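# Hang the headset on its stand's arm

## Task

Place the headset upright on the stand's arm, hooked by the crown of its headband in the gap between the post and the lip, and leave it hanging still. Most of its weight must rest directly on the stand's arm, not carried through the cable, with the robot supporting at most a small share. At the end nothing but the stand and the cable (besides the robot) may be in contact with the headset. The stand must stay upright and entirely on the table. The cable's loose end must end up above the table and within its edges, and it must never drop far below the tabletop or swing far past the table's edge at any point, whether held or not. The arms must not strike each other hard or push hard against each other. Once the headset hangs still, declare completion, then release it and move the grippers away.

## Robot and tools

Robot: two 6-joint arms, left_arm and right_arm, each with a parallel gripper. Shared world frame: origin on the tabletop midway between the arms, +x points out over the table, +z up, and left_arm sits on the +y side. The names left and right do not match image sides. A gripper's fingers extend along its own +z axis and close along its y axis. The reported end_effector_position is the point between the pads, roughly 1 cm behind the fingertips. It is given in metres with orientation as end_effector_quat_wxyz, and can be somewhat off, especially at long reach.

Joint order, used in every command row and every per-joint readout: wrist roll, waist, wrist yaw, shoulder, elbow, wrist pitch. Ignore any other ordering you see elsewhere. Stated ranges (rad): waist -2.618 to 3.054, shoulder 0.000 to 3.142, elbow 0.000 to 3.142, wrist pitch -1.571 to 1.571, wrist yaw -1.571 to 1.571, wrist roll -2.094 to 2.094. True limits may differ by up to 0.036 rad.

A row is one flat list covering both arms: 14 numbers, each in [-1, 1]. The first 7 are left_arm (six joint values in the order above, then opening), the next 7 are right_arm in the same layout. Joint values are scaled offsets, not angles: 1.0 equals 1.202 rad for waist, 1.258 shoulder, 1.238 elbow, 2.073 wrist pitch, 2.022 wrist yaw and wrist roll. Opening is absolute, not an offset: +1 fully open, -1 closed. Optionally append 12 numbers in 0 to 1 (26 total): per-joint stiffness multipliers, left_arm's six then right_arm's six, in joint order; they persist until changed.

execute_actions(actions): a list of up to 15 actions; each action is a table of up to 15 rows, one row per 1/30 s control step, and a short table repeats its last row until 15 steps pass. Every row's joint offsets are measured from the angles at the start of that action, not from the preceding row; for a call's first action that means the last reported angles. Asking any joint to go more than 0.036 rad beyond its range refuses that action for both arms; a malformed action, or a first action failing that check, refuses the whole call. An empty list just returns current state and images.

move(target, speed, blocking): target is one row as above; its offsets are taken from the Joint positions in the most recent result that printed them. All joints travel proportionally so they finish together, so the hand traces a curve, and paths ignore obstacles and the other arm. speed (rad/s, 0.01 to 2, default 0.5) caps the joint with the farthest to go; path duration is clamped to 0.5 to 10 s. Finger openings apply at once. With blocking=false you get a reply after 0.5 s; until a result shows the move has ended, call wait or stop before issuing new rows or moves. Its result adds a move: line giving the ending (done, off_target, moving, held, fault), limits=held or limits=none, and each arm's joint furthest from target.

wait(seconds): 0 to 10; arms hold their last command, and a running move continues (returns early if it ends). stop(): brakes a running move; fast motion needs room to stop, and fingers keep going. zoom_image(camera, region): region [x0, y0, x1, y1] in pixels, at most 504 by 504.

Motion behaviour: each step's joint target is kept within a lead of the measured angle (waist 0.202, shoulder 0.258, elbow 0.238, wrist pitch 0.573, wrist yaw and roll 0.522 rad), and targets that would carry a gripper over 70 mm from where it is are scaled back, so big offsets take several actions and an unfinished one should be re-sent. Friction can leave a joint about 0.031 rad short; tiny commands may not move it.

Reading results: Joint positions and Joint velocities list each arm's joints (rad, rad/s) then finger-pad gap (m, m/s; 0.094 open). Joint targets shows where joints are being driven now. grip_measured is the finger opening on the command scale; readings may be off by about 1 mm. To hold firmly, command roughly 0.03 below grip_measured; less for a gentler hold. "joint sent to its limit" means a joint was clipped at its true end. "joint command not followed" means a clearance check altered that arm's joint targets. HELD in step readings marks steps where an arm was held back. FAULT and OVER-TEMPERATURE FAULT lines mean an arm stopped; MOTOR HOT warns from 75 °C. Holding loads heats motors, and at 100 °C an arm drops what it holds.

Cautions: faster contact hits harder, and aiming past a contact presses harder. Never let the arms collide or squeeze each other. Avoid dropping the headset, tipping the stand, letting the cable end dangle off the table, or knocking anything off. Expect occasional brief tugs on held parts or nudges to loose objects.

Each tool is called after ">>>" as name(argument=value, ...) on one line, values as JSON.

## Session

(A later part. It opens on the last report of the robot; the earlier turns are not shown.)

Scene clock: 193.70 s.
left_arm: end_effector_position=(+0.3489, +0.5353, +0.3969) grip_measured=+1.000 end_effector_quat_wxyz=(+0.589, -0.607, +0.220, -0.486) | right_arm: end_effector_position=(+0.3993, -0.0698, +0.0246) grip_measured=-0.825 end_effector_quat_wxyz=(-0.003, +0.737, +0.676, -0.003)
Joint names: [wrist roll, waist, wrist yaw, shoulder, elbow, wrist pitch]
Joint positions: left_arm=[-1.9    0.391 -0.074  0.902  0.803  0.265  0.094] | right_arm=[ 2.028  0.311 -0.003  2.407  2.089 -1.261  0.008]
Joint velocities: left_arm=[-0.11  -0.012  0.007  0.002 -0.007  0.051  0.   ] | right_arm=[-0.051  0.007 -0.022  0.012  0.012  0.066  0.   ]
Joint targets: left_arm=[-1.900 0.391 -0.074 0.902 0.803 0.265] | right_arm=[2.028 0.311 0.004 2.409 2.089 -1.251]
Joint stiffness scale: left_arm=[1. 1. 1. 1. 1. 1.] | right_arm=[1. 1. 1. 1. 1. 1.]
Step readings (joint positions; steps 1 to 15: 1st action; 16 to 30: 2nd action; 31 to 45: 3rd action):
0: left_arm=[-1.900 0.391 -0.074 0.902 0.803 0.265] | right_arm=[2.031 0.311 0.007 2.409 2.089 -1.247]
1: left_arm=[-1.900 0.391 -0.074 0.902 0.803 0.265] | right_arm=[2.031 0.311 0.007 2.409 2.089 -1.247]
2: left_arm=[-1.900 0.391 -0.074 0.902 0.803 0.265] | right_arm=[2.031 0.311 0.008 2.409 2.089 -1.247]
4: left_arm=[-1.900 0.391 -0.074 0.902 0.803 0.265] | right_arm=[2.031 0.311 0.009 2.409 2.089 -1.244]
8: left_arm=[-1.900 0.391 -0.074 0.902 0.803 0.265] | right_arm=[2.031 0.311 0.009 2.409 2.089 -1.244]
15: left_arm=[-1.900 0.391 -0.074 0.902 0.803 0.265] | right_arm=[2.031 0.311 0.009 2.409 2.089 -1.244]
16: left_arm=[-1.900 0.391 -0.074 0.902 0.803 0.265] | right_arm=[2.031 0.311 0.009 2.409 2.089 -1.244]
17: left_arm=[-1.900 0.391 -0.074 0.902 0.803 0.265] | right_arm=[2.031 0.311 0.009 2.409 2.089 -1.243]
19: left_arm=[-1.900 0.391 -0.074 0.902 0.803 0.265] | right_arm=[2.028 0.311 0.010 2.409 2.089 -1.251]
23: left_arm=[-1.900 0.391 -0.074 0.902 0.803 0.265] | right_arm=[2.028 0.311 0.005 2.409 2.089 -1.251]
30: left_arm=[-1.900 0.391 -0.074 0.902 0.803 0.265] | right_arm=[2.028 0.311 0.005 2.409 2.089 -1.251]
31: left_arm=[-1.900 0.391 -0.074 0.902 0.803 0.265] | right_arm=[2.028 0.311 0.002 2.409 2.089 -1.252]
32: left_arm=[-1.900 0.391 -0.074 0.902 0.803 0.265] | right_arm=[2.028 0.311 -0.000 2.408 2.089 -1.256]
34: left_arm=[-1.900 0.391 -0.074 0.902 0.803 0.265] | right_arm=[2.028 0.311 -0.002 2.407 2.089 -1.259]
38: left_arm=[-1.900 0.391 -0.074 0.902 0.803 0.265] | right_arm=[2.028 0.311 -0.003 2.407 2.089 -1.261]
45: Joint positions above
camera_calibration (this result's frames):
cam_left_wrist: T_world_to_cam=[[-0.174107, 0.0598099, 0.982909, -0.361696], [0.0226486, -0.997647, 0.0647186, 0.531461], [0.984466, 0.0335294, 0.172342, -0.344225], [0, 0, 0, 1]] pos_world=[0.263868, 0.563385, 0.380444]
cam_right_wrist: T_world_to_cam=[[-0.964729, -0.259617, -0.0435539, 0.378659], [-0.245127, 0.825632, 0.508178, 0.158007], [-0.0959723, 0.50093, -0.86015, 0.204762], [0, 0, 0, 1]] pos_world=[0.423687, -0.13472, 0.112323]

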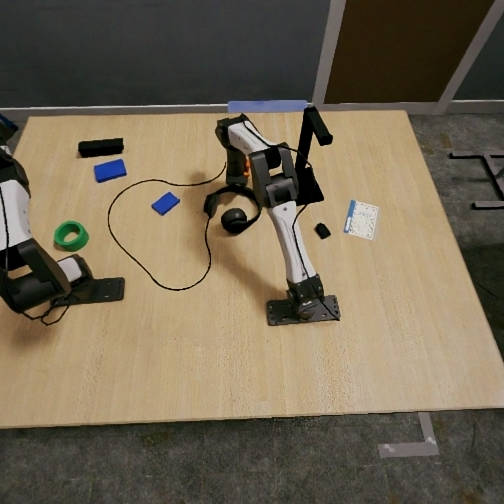

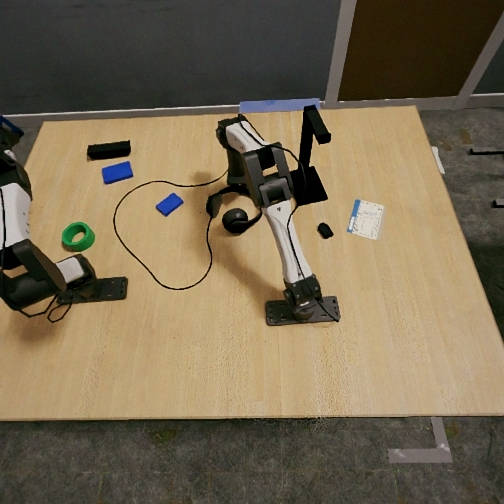

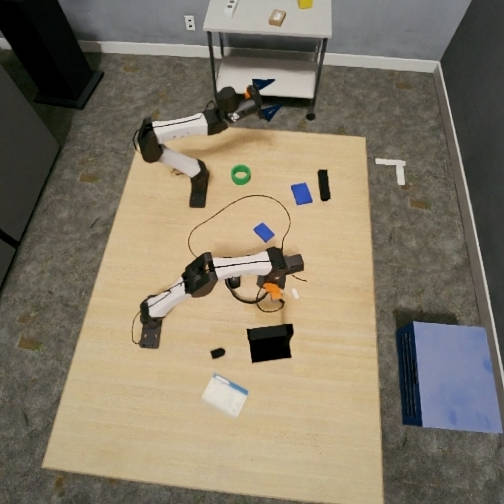

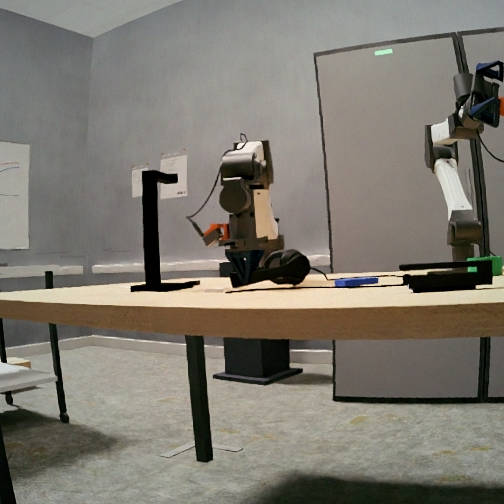

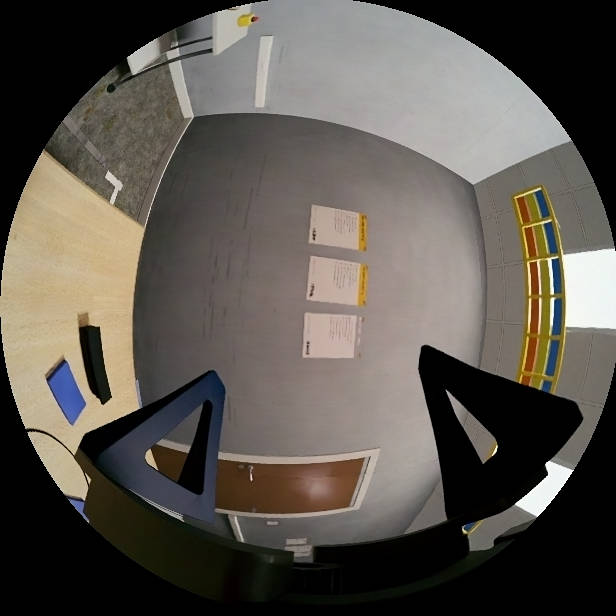

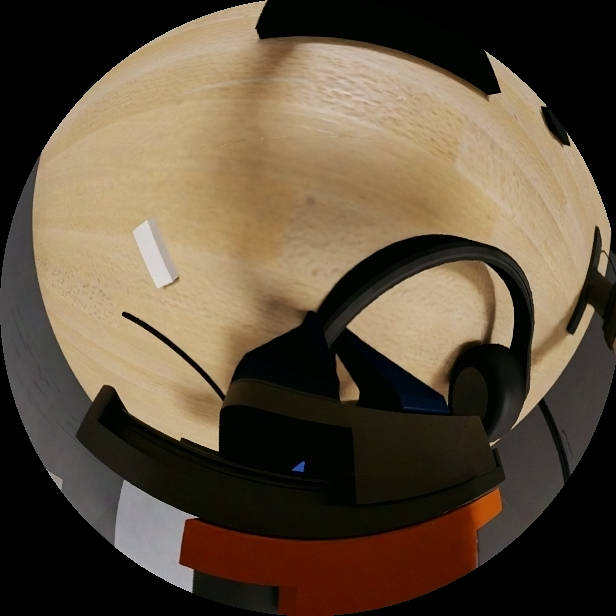

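>>> move(target=[0,0,0,0,0,0,1,0,0,0,-0.4,-0.13,-0.1,-0.9])

>>> move(target=[0,0,0,0,0,0,1,-0.6,0,0,-0.95,-0.97,0.75,-0.9], speed=0.6)

Scene clock: 203.03 s.
left_arm: end_effector_position=(+0.3489, +0.5353, +0.3969) grip_measured=+1.000 end_effector_quat_wxyz=(+0.589, -0.607, +0.220, -0.486) | right_arm: end_effector_position=(+0.3312, -0.0977, +0.1871) grip_measured=-0.833 end_effector_quat_wxyz=(+0.031, +0.735, +0.674, +0.074)
Joint names: [wrist roll, waist, wrist yaw, shoulder, elbow, wrist pitch]
Joint positions: left_arm=[-1.9    0.391 -0.074  0.902  0.803  0.265  0.094] | right_arm=[ 2.028  0.311  0.004  1.917  1.95  -1.443  0.008]
Joint velocities: left_arm=[ 0.051  0.012 -0.037 -0.002 -0.012  0.007  0.   ] | right_arm=[ 0.051 -0.002 -0.007  0.022 -0.007 -0.051 -0.001]
Joint targets: left_arm=[-1.900 0.391 -0.074 0.902 0.803 0.265] | right_arm=[2.028 0.311 -0.003 1.904 1.928 -1.468]
Joint stiffness scale: left_arm=[1. 1. 1. 1. 1. 1.] | right_arm=[1. 1. 1. 1. 1. 1.]
move: off_target (right_arm); limits=none; left_arm: farthest joint: the waist, 0.000 radians from its target (0.000 radians at the start); right_arm: farthest joint: the wrist pitch, 0.025 radians from its target (0.208 radians at the start)
camera_calibration (this result's frames):
cam_left_wrist: T_world_to_cam=[[-0.174107, 0.0598099, 0.982909, -0.361696], [0.0226486, -0.997647, 0.0647186, 0.531461], [0.984466, 0.0335294, 0.172342, -0.344225], [0, 0, 0, 1]] pos_world=[0.263868, 0.563385, 0.380444]
cam_right_wrist: T_world_to_cam=[[-0.944451, -0.252151, -0.21079, 0.338071], [-0.32614, 0.798222, 0.506433, 0.106283], [0.0405594, 0.547048, -0.836118, 0.306767], [0, 0, 0, 1]] pos_world=[0.341512, -0.167409, 0.27393]

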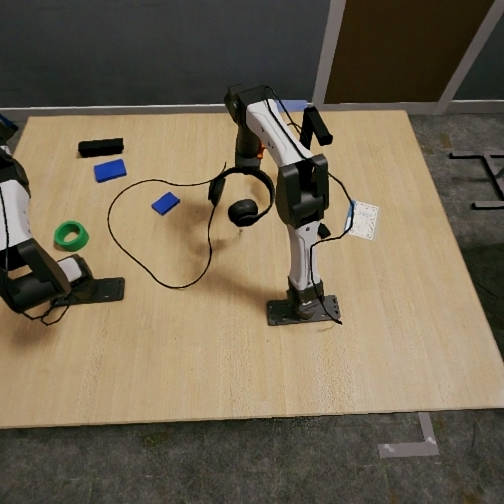

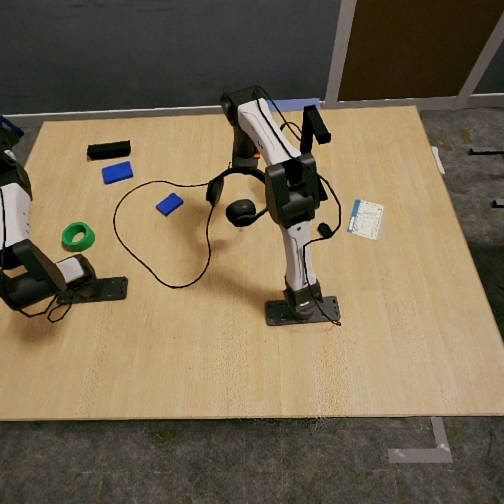

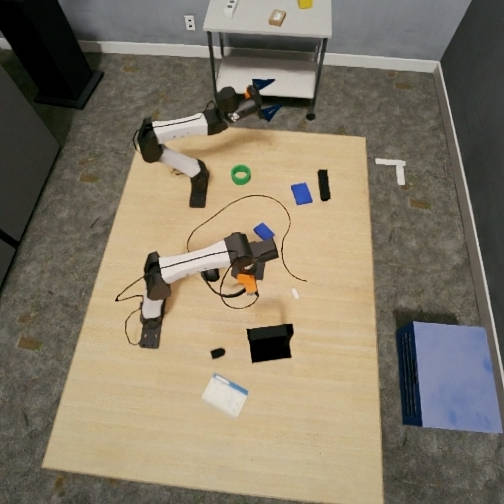

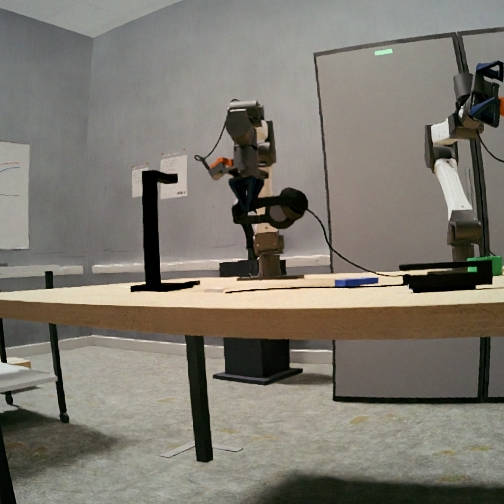

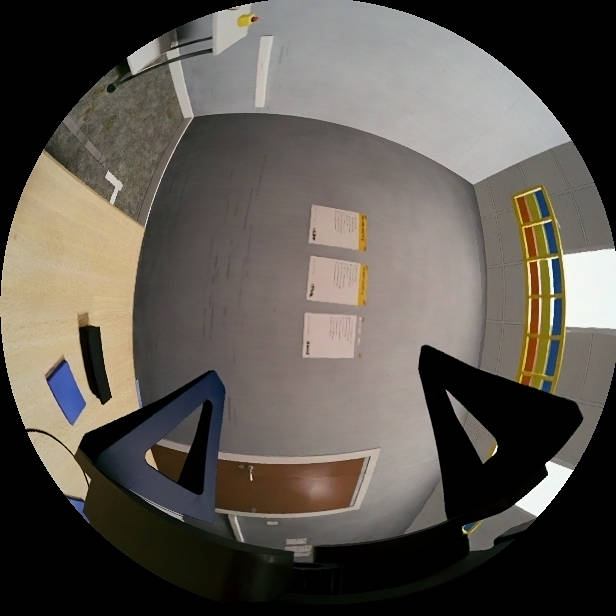

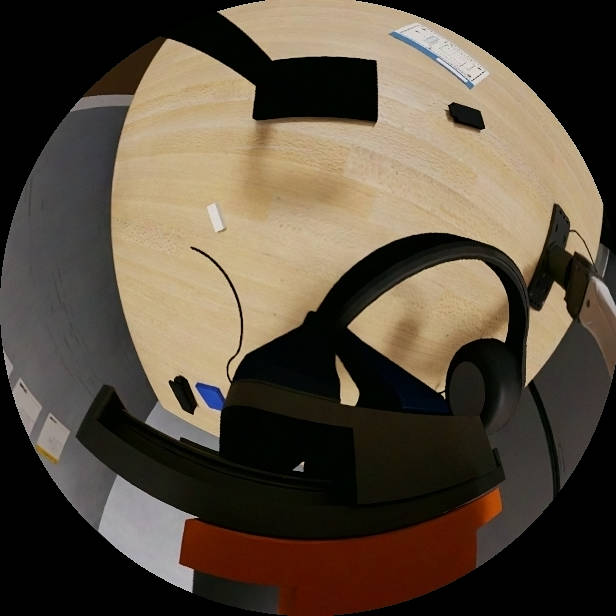

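Scene clock: 206.40 s.
left_arm: end_effector_position=(+0.3489, +0.5353, +0.3969) grip_measured=+1.000 end_effector_quat_wxyz=(+0.589, -0.607, +0.220, -0.486) | right_arm: end_effector_position=(+0.2596, -0.1263, +0.3708) grip_measured=-0.833 end_effector_quat_wxyz=(+0.601, +0.161, +0.667, +0.411)
Joint names: [wrist roll, waist, wrist yaw, shoulder, elbow, wrist pitch]
Joint positions: left_arm=[-1.9    0.391 -0.074  0.902  0.803  0.265  0.094] | right_arm=[0.835 0.311 0.009 0.742 0.759 0.042 0.008]
Joint velocities: left_arm=[-0.11  -0.002  0.022 -0.002 -0.017  0.007  0.   ] | right_arm=[-0.022 -0.007 -0.007 -0.012 -0.002  0.007  0.   ]
Joint targets: left_arm=[-1.900 0.391 -0.074 0.902 0.803 0.265] | right_arm=[0.815 0.311 0.004 0.722 0.749 0.112]
Joint stiffness scale: left_arm=[1. 1. 1. 1. 1. 1.] | right_arm=[1. 1. 1. 1. 1. 1.]
move: off_target (right_arm); limits=none; left_arm: farthest joint: the waist, 0.000 radians from its target (0.000 radians at the start); right_arm: farthest joint: the wrist pitch, 0.070 radians from its target (1.555 radians at the start)
camera_calibration (this result's frames):
cam_left_wrist: T_world_to_cam=[[-0.174107, 0.0598099, 0.982909, -0.361696], [0.0226486, -0.997647, 0.0647186, 0.531461], [0.984466, 0.0335294, 0.172342, -0.344225], [0, 0, 0, 1]] pos_world=[0.263868, 0.563385, 0.380444]
cam_right_wrist: T_world_to_cam=[[0.388324, -0.796664, -0.463174, -0.0192049], [-0.563722, 0.192242, -0.803281, 0.483556], [0.728987, 0.573035, -0.374445, 0.132268], [0, 0, 0, 1]] pos_world=[0.183627, -0.184054, 0.429064]

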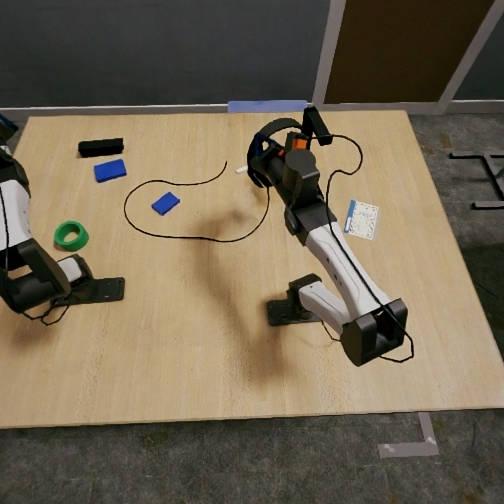

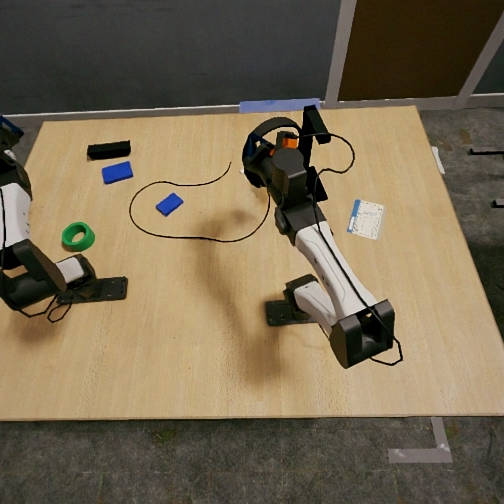

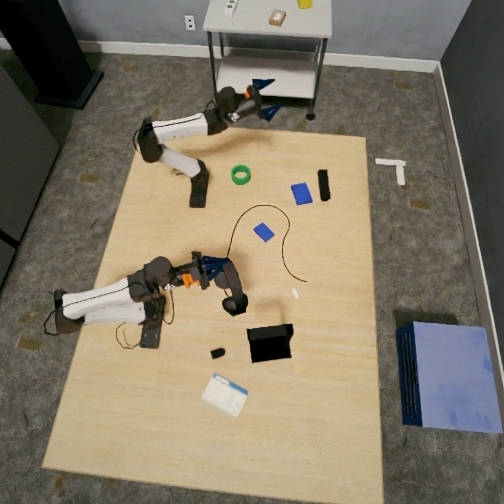

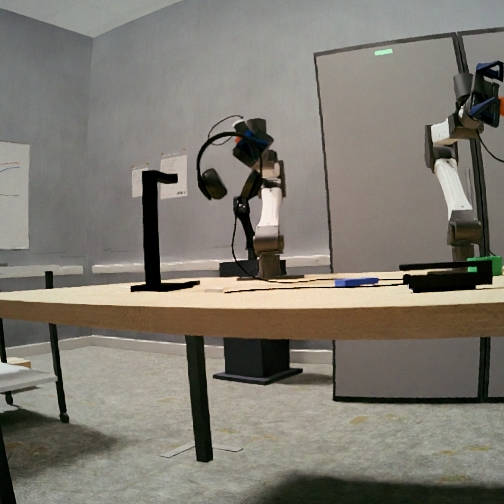

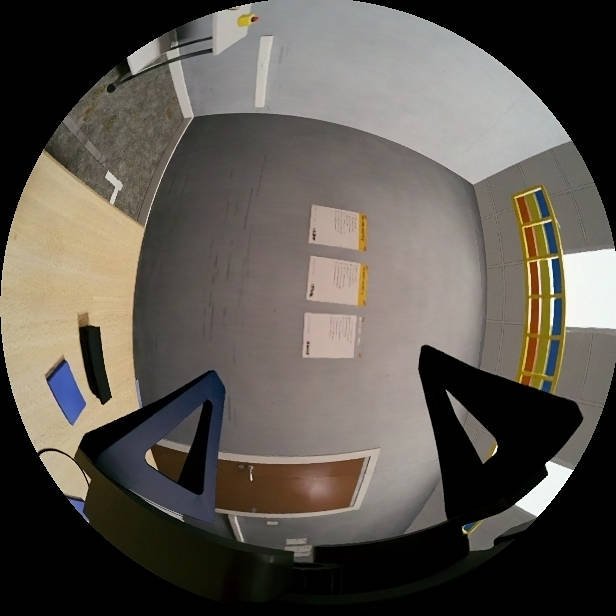

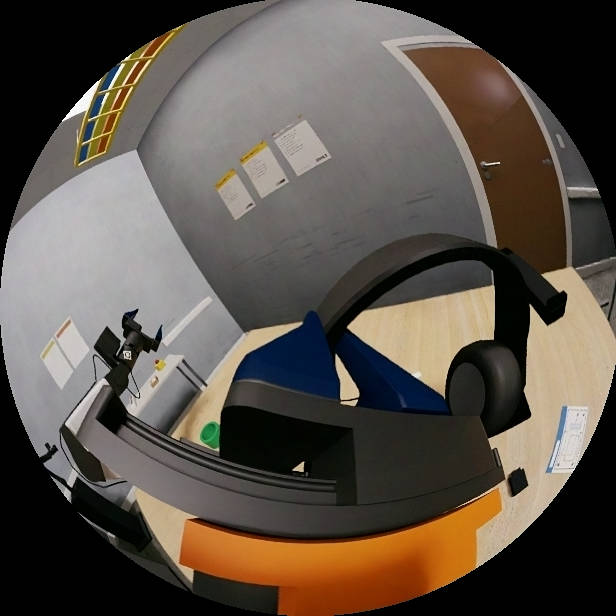

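>>> move(target=[0,0,0,0,0,0,1,-0.06,-0.4,0,-0.075,-0.11,0.02,-0.9], speed=0.4)

Scene clock: 216.13 s.
left_arm: end_effector_position=(+0.3489, +0.5353, +0.3969) grip_measured=+1.000 end_effector_quat_wxyz=(+0.589, -0.607, +0.220, -0.486) | right_arm: end_effector_position=(+0.2702, -0.2698, +0.3229) grip_measured=-0.833 end_effector_quat_wxyz=(+0.665, +0.291, +0.652, +0.218)
Joint names: [wrist roll, waist, wrist yaw, shoulder, elbow, wrist pitch]
Joint positions: left_arm=[-1.9    0.391 -0.074  0.902  0.803  0.265  0.094] | right_arm=[ 0.736 -0.157  0.007  0.669  0.631  0.017  0.008]
Joint velocities: left_arm=[-0.037  0.012  0.022 -0.002 -0.017  0.007  0.   ] | right_arm=[-0.022  0.017 -0.007  0.007  0.007 -0.037  0.   ]
Joint targets: left_arm=[-1.900 0.391 -0.074 0.902 0.803 0.265] | right_arm=[0.714 -0.170 0.009 0.647 0.623 0.084]
Joint stiffness scale: left_arm=[1. 1. 1. 1. 1. 1.] | right_arm=[1. 1. 1. 1. 1. 1.]
move: off_target (right_arm); limits=none; left_arm: farthest joint: the waist, 0.000 radians from its target (0.000 radians at the start); right_arm: farthest joint: the wrist pitch, 0.066 radians from its target (0.041 radians at the start)
camera_calibration (this result's frames):
cam_left_wrist: T_world_to_cam=[[-0.174107, 0.0598099, 0.982909, -0.361696], [0.0226486, -0.997647, 0.0647186, 0.531461], [0.984466, 0.0335294, 0.172342, -0.344225], [0, 0, 0, 1]] pos_world=[0.263868, 0.563385, 0.380444]
cam_right_wrist: T_world_to_cam=[[-0.0513087, -0.924447, -0.377843, -0.103079], [-0.48866, 0.353196, -0.797787, 0.499962], [0.870964, 0.143704, -0.469863, 0.0654713], [0, 0, 0, 1]] pos_world=[0.182, -0.281284, 0.390678]

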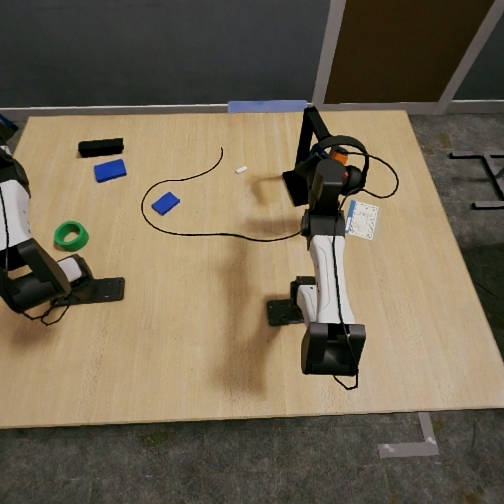

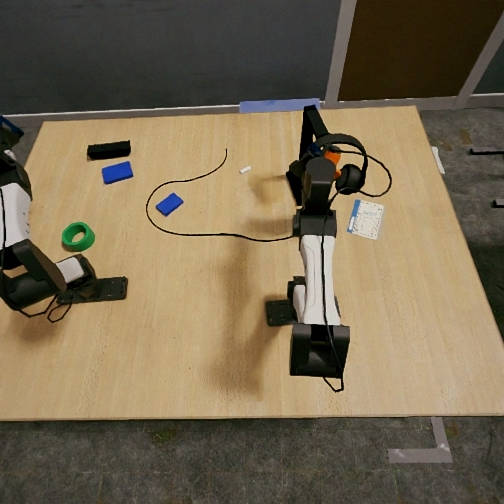

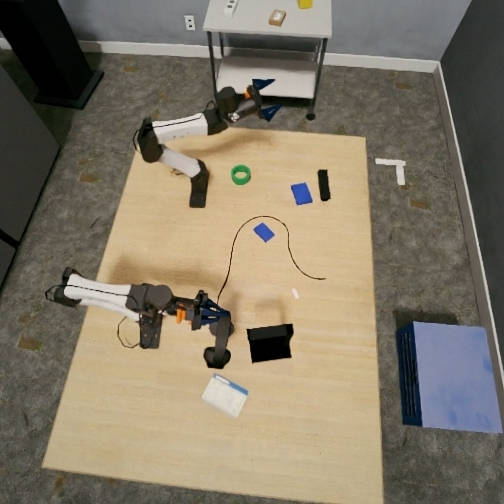

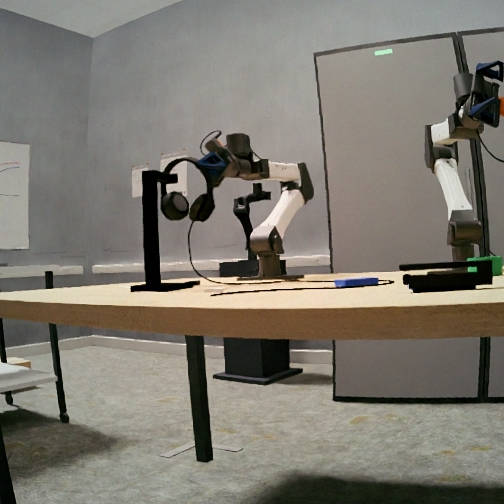

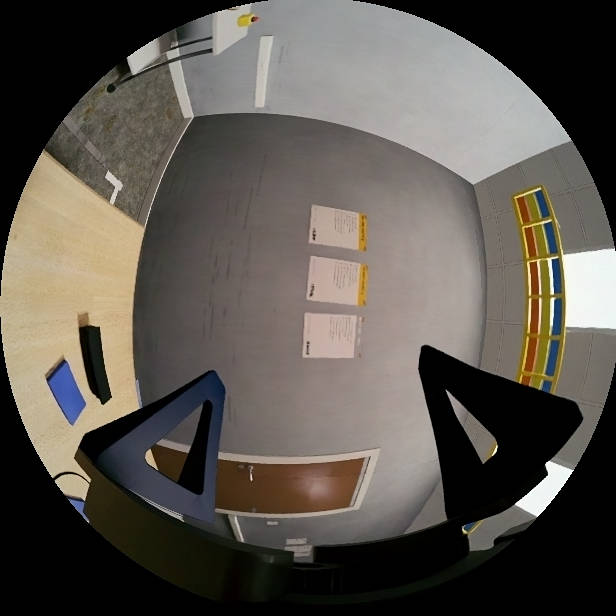

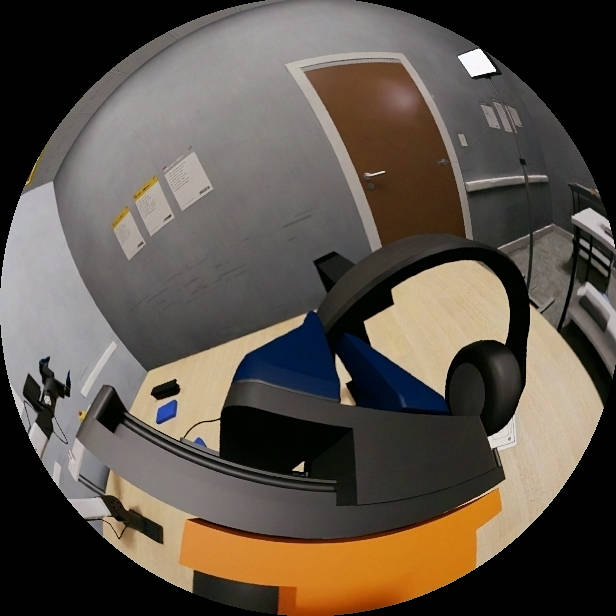

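>>> move(target=[0,0,0,0,0,0,1,0,0.15,0,0,0.03,0.035,-0.9], speed=0.3)

Scene clock: 224.53 s.
left_arm: end_effector_position=(+0.3489, +0.5353, +0.3969) grip_measured=+1.000 end_effector_quat_wxyz=(+0.589, -0.607, +0.220, -0.486) | right_arm: end_effector_position=(+0.2711, -0.2186, +0.3246) grip_measured=-0.833 end_effector_quat_wxyz=(+0.646, +0.235, +0.672, +0.274)
Joint names: [wrist roll, waist, wrist yaw, shoulder, elbow, wrist pitch]
Joint positions: left_arm=[-1.9    0.391 -0.074  0.902  0.803  0.265  0.094] | right_arm=[0.738 0.011 0.007 0.669 0.631 0.024 0.008]
Joint velocities: left_arm=[ 0.037 -0.017  0.007 -0.007 -0.007  0.022  0.   ] | right_arm=[-0.051  0.007 -0.022  0.002 -0.002  0.007 -0.002]
Joint targets: left_arm=[-1.900 0.391 -0.074 0.902 0.803 0.265] | right_arm=[0.736 0.023 0.007 0.669 0.668 0.089]
Joint stiffness scale: left_arm=[1. 1. 1. 1. 1. 1.] | right_arm=[1. 1. 1. 1. 1. 1.]
move: off_target (right_arm); limits=none; left_arm: farthest joint: the waist, 0.000 radians from its target (0.000 radians at the start); right_arm: farthest joint: the wrist pitch, 0.066 radians from its target (0.073 radians at the start)
camera_calibration (this result's frames):
cam_left_wrist: T_world_to_cam=[[-0.174107, 0.0598099, 0.982909, -0.361696], [0.0226486, -0.997647, 0.0647186, 0.531461], [0.984466, 0.0335294, 0.172342, -0.344225], [0, 0, 0, 1]] pos_world=[0.263868, 0.563385, 0.380444]
cam_right_wrist: T_world_to_cam=[[0.106383, -0.919266, -0.37899, -0.0962836], [-0.535395, 0.268223, -0.80088, 0.478745], [0.837875, 0.288109, -0.463636, 0.0966522], [0, 0, 0, 1]] pos_world=[0.185578, -0.244767, 0.391738]

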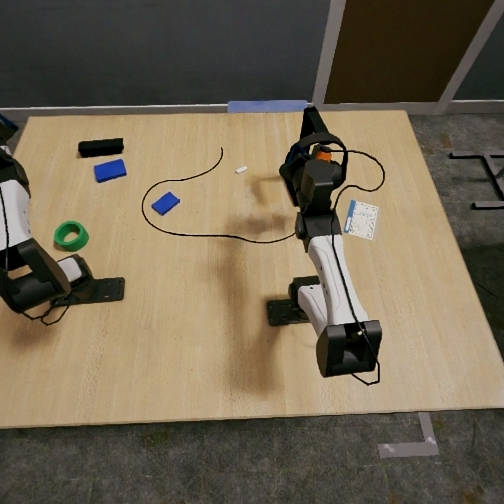

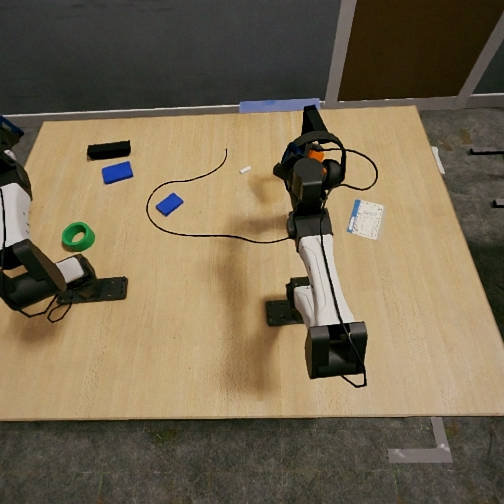

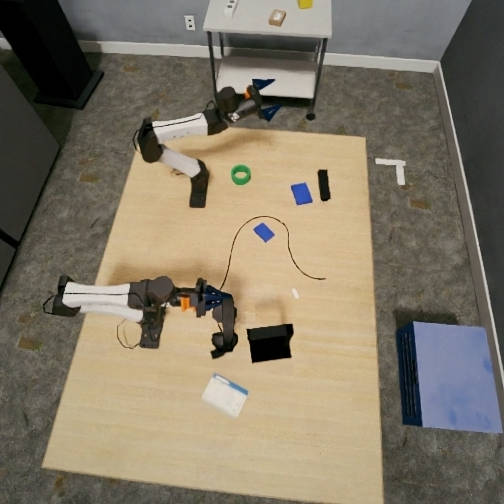

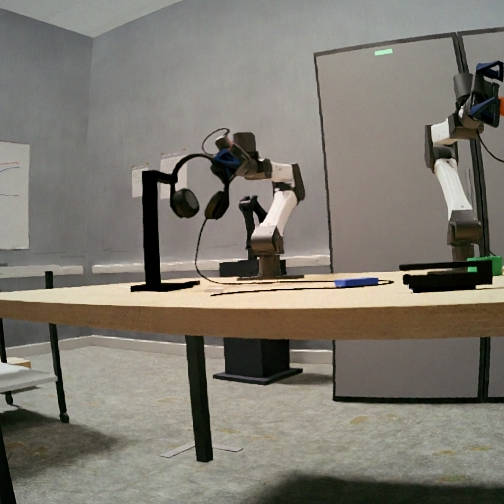

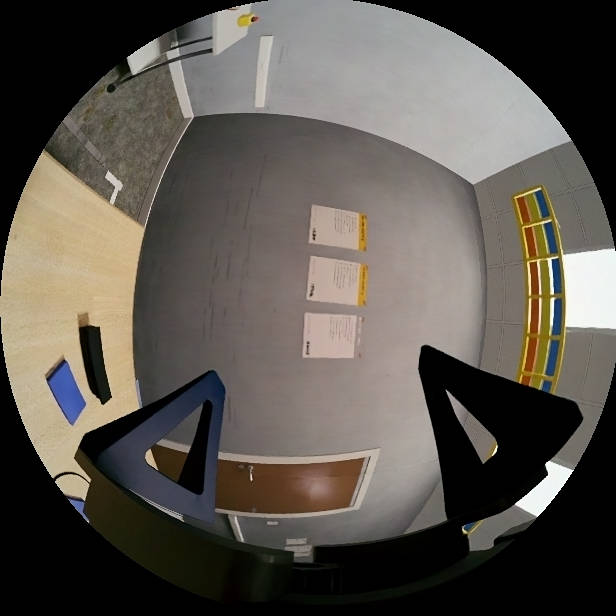

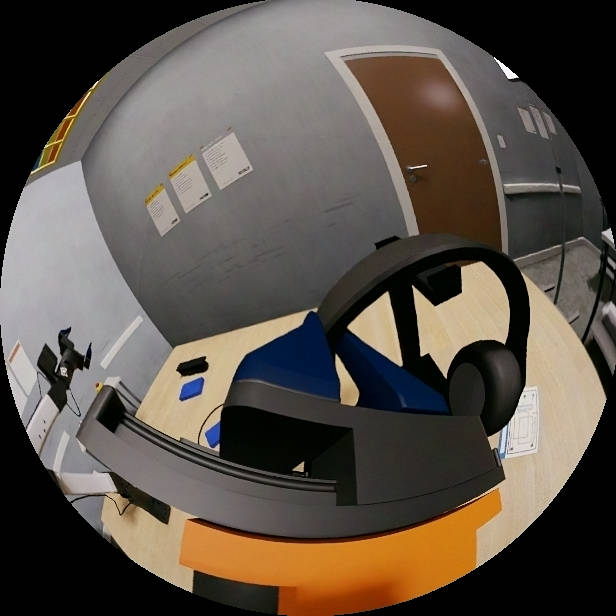

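>>> move(target=[0,0,0,0,0,0,1,0,0,0,0.44,0.2,0.2,-0.9], speed=0.2)

Scene clock: 234.73 s.
left_arm: end_effector_position=(+0.3489, +0.5353, +0.3969) grip_measured=+1.000 end_effector_quat_wxyz=(+0.589, -0.607, +0.220, -0.486) | right_arm: end_effector_position=(+0.3897, -0.2101, +0.3230) grip_measured=-0.833 end_effector_quat_wxyz=(+0.647, +0.236, +0.671, +0.275)
Joint names: [wrist roll, waist, wrist yaw, shoulder, elbow, wrist pitch]
Joint positions: left_arm=[-1.9    0.391 -0.074  0.902  0.803  0.265  0.094] | right_arm=[0.74  0.011 0.007 1.22  0.838 0.37  0.008]
Joint velocities: left_arm=[ 0.051 -0.017 -0.022  0.022 -0.017  0.022  0.   ] | right_arm=[-0.022 -0.017 -0.037 -0.017  0.012  0.022 -0.001]
Joint targets: left_arm=[-1.900 0.391 -0.074 0.902 0.803 0.265] | right_arm=[0.738 0.011 0.007 1.222 0.879 0.439]
Joint stiffness scale: left_arm=[1. 1. 1. 1. 1. 1.] | right_arm=[1. 1. 1. 1. 1. 1.]
move: off_target (right_arm); limits=none; left_arm: farthest joint: the waist, 0.000 radians from its target (0.000 radians at the start); right_arm: farthest joint: the wrist pitch, 0.069 radians from its target (0.414 radians at the start)
camera_calibration (this result's frames):
cam_left_wrist: T_world_to_cam=[[-0.174107, 0.0598099, 0.982909, -0.361696], [0.0226486, -0.997647, 0.0647186, 0.531461], [0.984466, 0.0335294, 0.172342, -0.344225], [0, 0, 0, 1]] pos_world=[0.263868, 0.563385, 0.380444]
cam_right_wrist: T_world_to_cam=[[0.107168, -0.918339, -0.38101, -0.101163], [-0.533676, 0.270199, -0.801363, 0.538716], [0.838871, 0.289216, -0.461139, -0.00688613], [0, 0, 0, 1]] pos_world=[0.304118, -0.236471, 0.389987]

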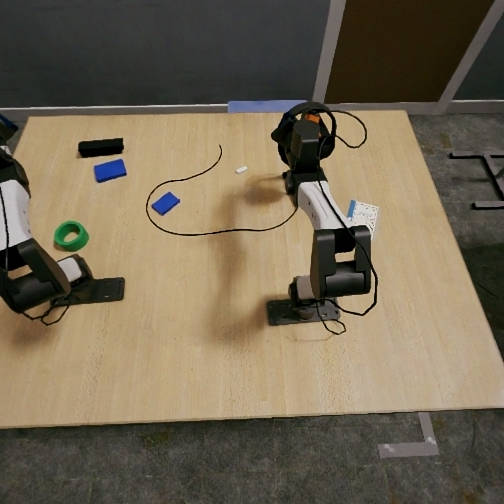

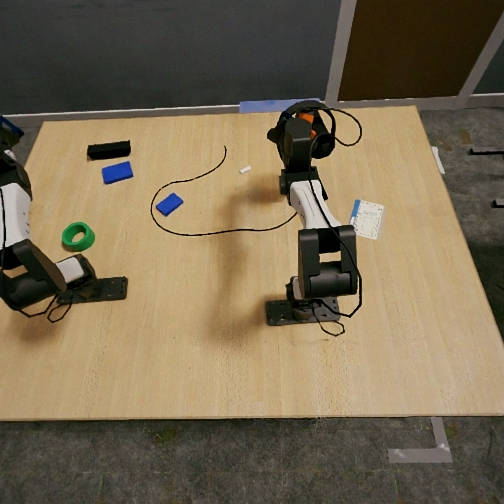

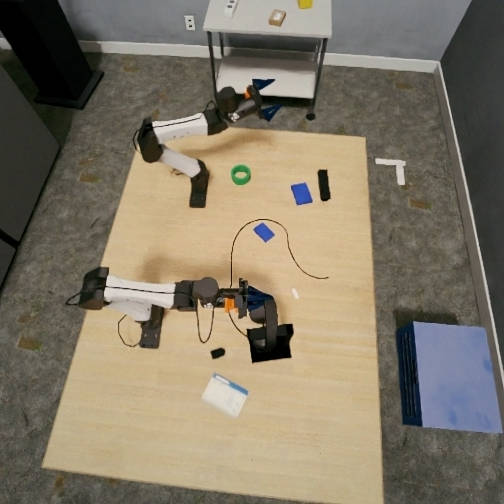

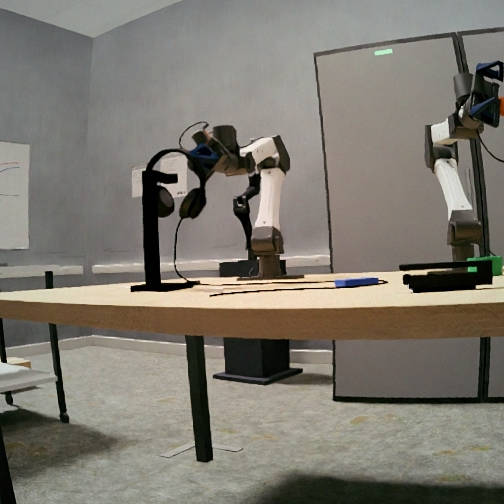

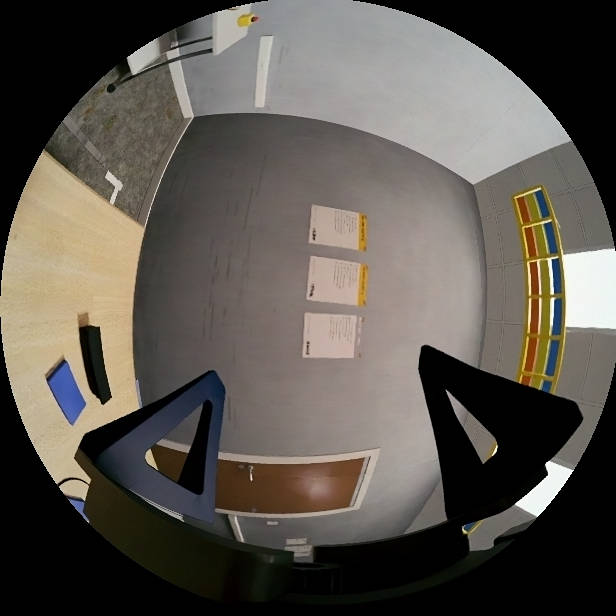

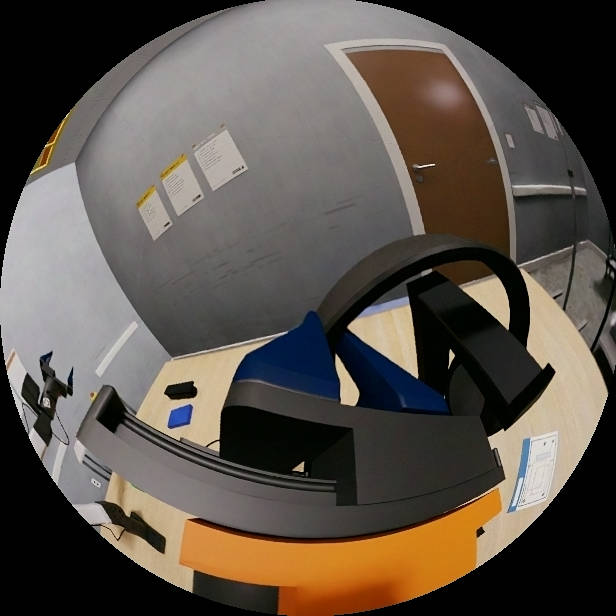

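>>> move(target=[0,0,0,0,0,0,1,0,0,0,0.02,-0.13,0.12,-0.9], speed=0.15)

>>> zoom_image(camera="cam_low", region=[110,110,270,270])

Scene clock: 242.83 s.
left_arm: end_effector_position=(+0.3489, +0.5353, +0.3969) grip_measured=+1.000 end_effector_quat_wxyz=(+0.589, -0.607, +0.220, -0.486) | right_arm: end_effector_position=(+0.3851, -0.2105, +0.2896) grip_measured=-0.833 end_effector_quat_wxyz=(+0.655, +0.234, +0.663, +0.279)
Joint names: [wrist roll, waist, wrist yaw, shoulder, elbow, wrist pitch]
Joint positions: left_arm=[-1.9    0.391 -0.074  0.902  0.803  0.265  0.094] | right_arm=[0.742 0.011 0.007 1.239 0.69  0.561 0.008]
Joint velocities: left_arm=[ 0.037  0.002 -0.037  0.002  0.002 -0.022  0.   ] | right_arm=[ 0.066  0.012 -0.007 -0.027 -0.007  0.051 -0.   ]
Joint targets: left_arm=[-1.900 0.391 -0.074 0.902 0.803 0.265] | right_arm=[0.740 0.011 0.007 1.245 0.678 0.618]
Joint stiffness scale: left_arm=[1. 1. 1. 1. 1. 1.] | right_arm=[1. 1. 1. 1. 1. 1.]
move: off_target (right_arm); limits=none; left_arm: farthest joint: the waist, 0.000 radians from its target (0.000 radians at the start); right_arm: farthest joint: the wrist pitch, 0.058 radians from its target (0.248 radians at the start)
camera_calibration (this result's frames):
cam_left_wrist: T_world_to_cam=[[-0.174107, 0.0598099, 0.982909, -0.361696], [0.0226486, -0.997647, 0.0647186, 0.531461], [0.984466, 0.0335294, 0.172342, -0.344225], [0, 0, 0, 1]] pos_world=[0.263868, 0.563385, 0.380444]
cam_right_wrist: T_world_to_cam=[[0.116269, -0.917107, -0.381308, -0.116871], [-0.514404, 0.272807, -0.812997, 0.506031], [0.849629, 0.290673, -0.440045, -0.0282724], [0, 0, 0, 1]] pos_world=[0.297914, -0.237014, 0.354397]

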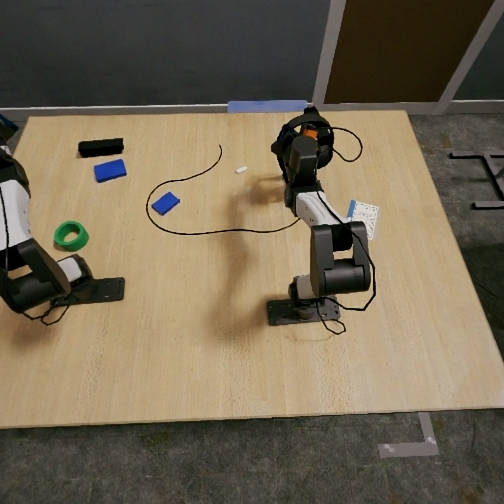

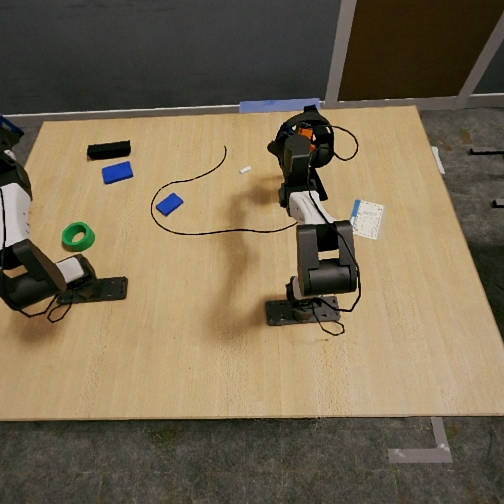

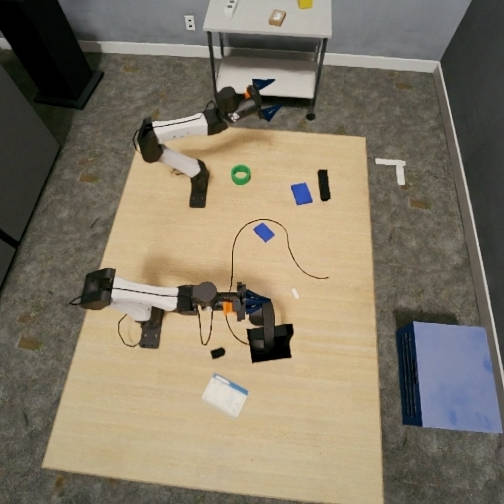

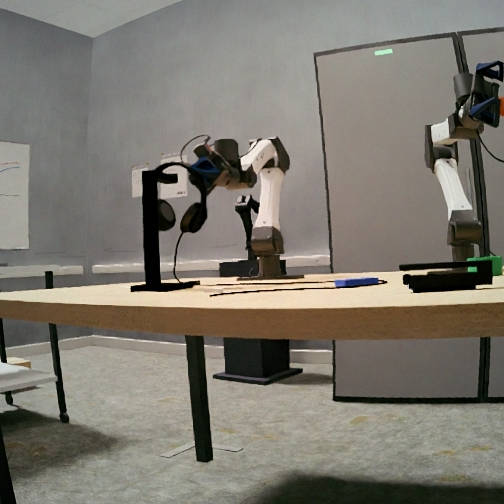

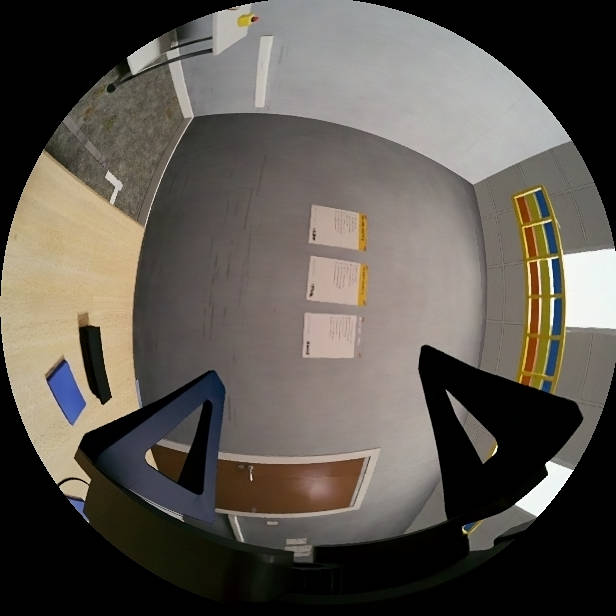

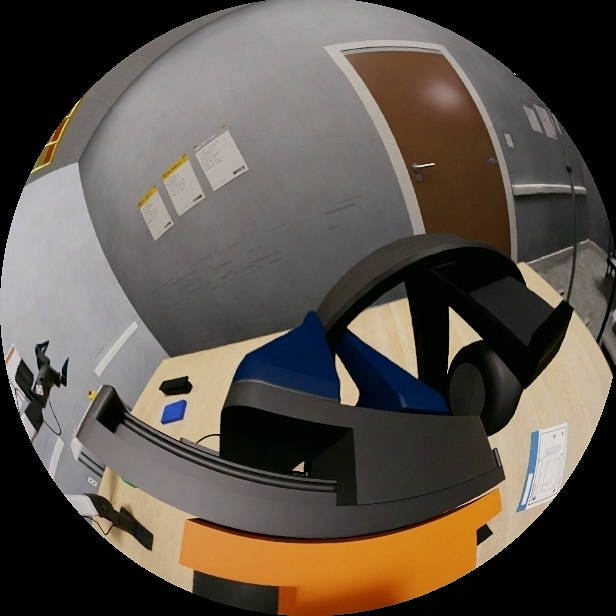

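Region (110, 110, 270, 270) of cam_low's 504x504 image, scaled by 3.150, with more detail than that image has.

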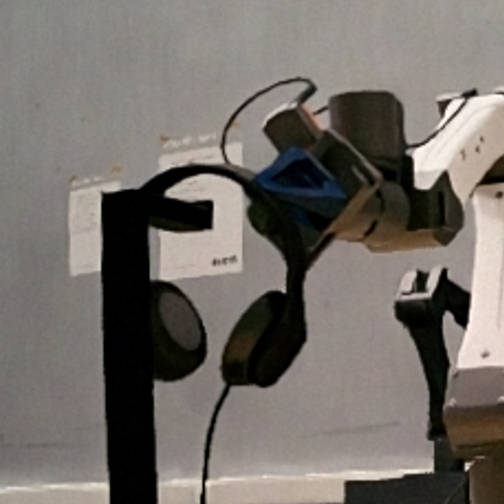

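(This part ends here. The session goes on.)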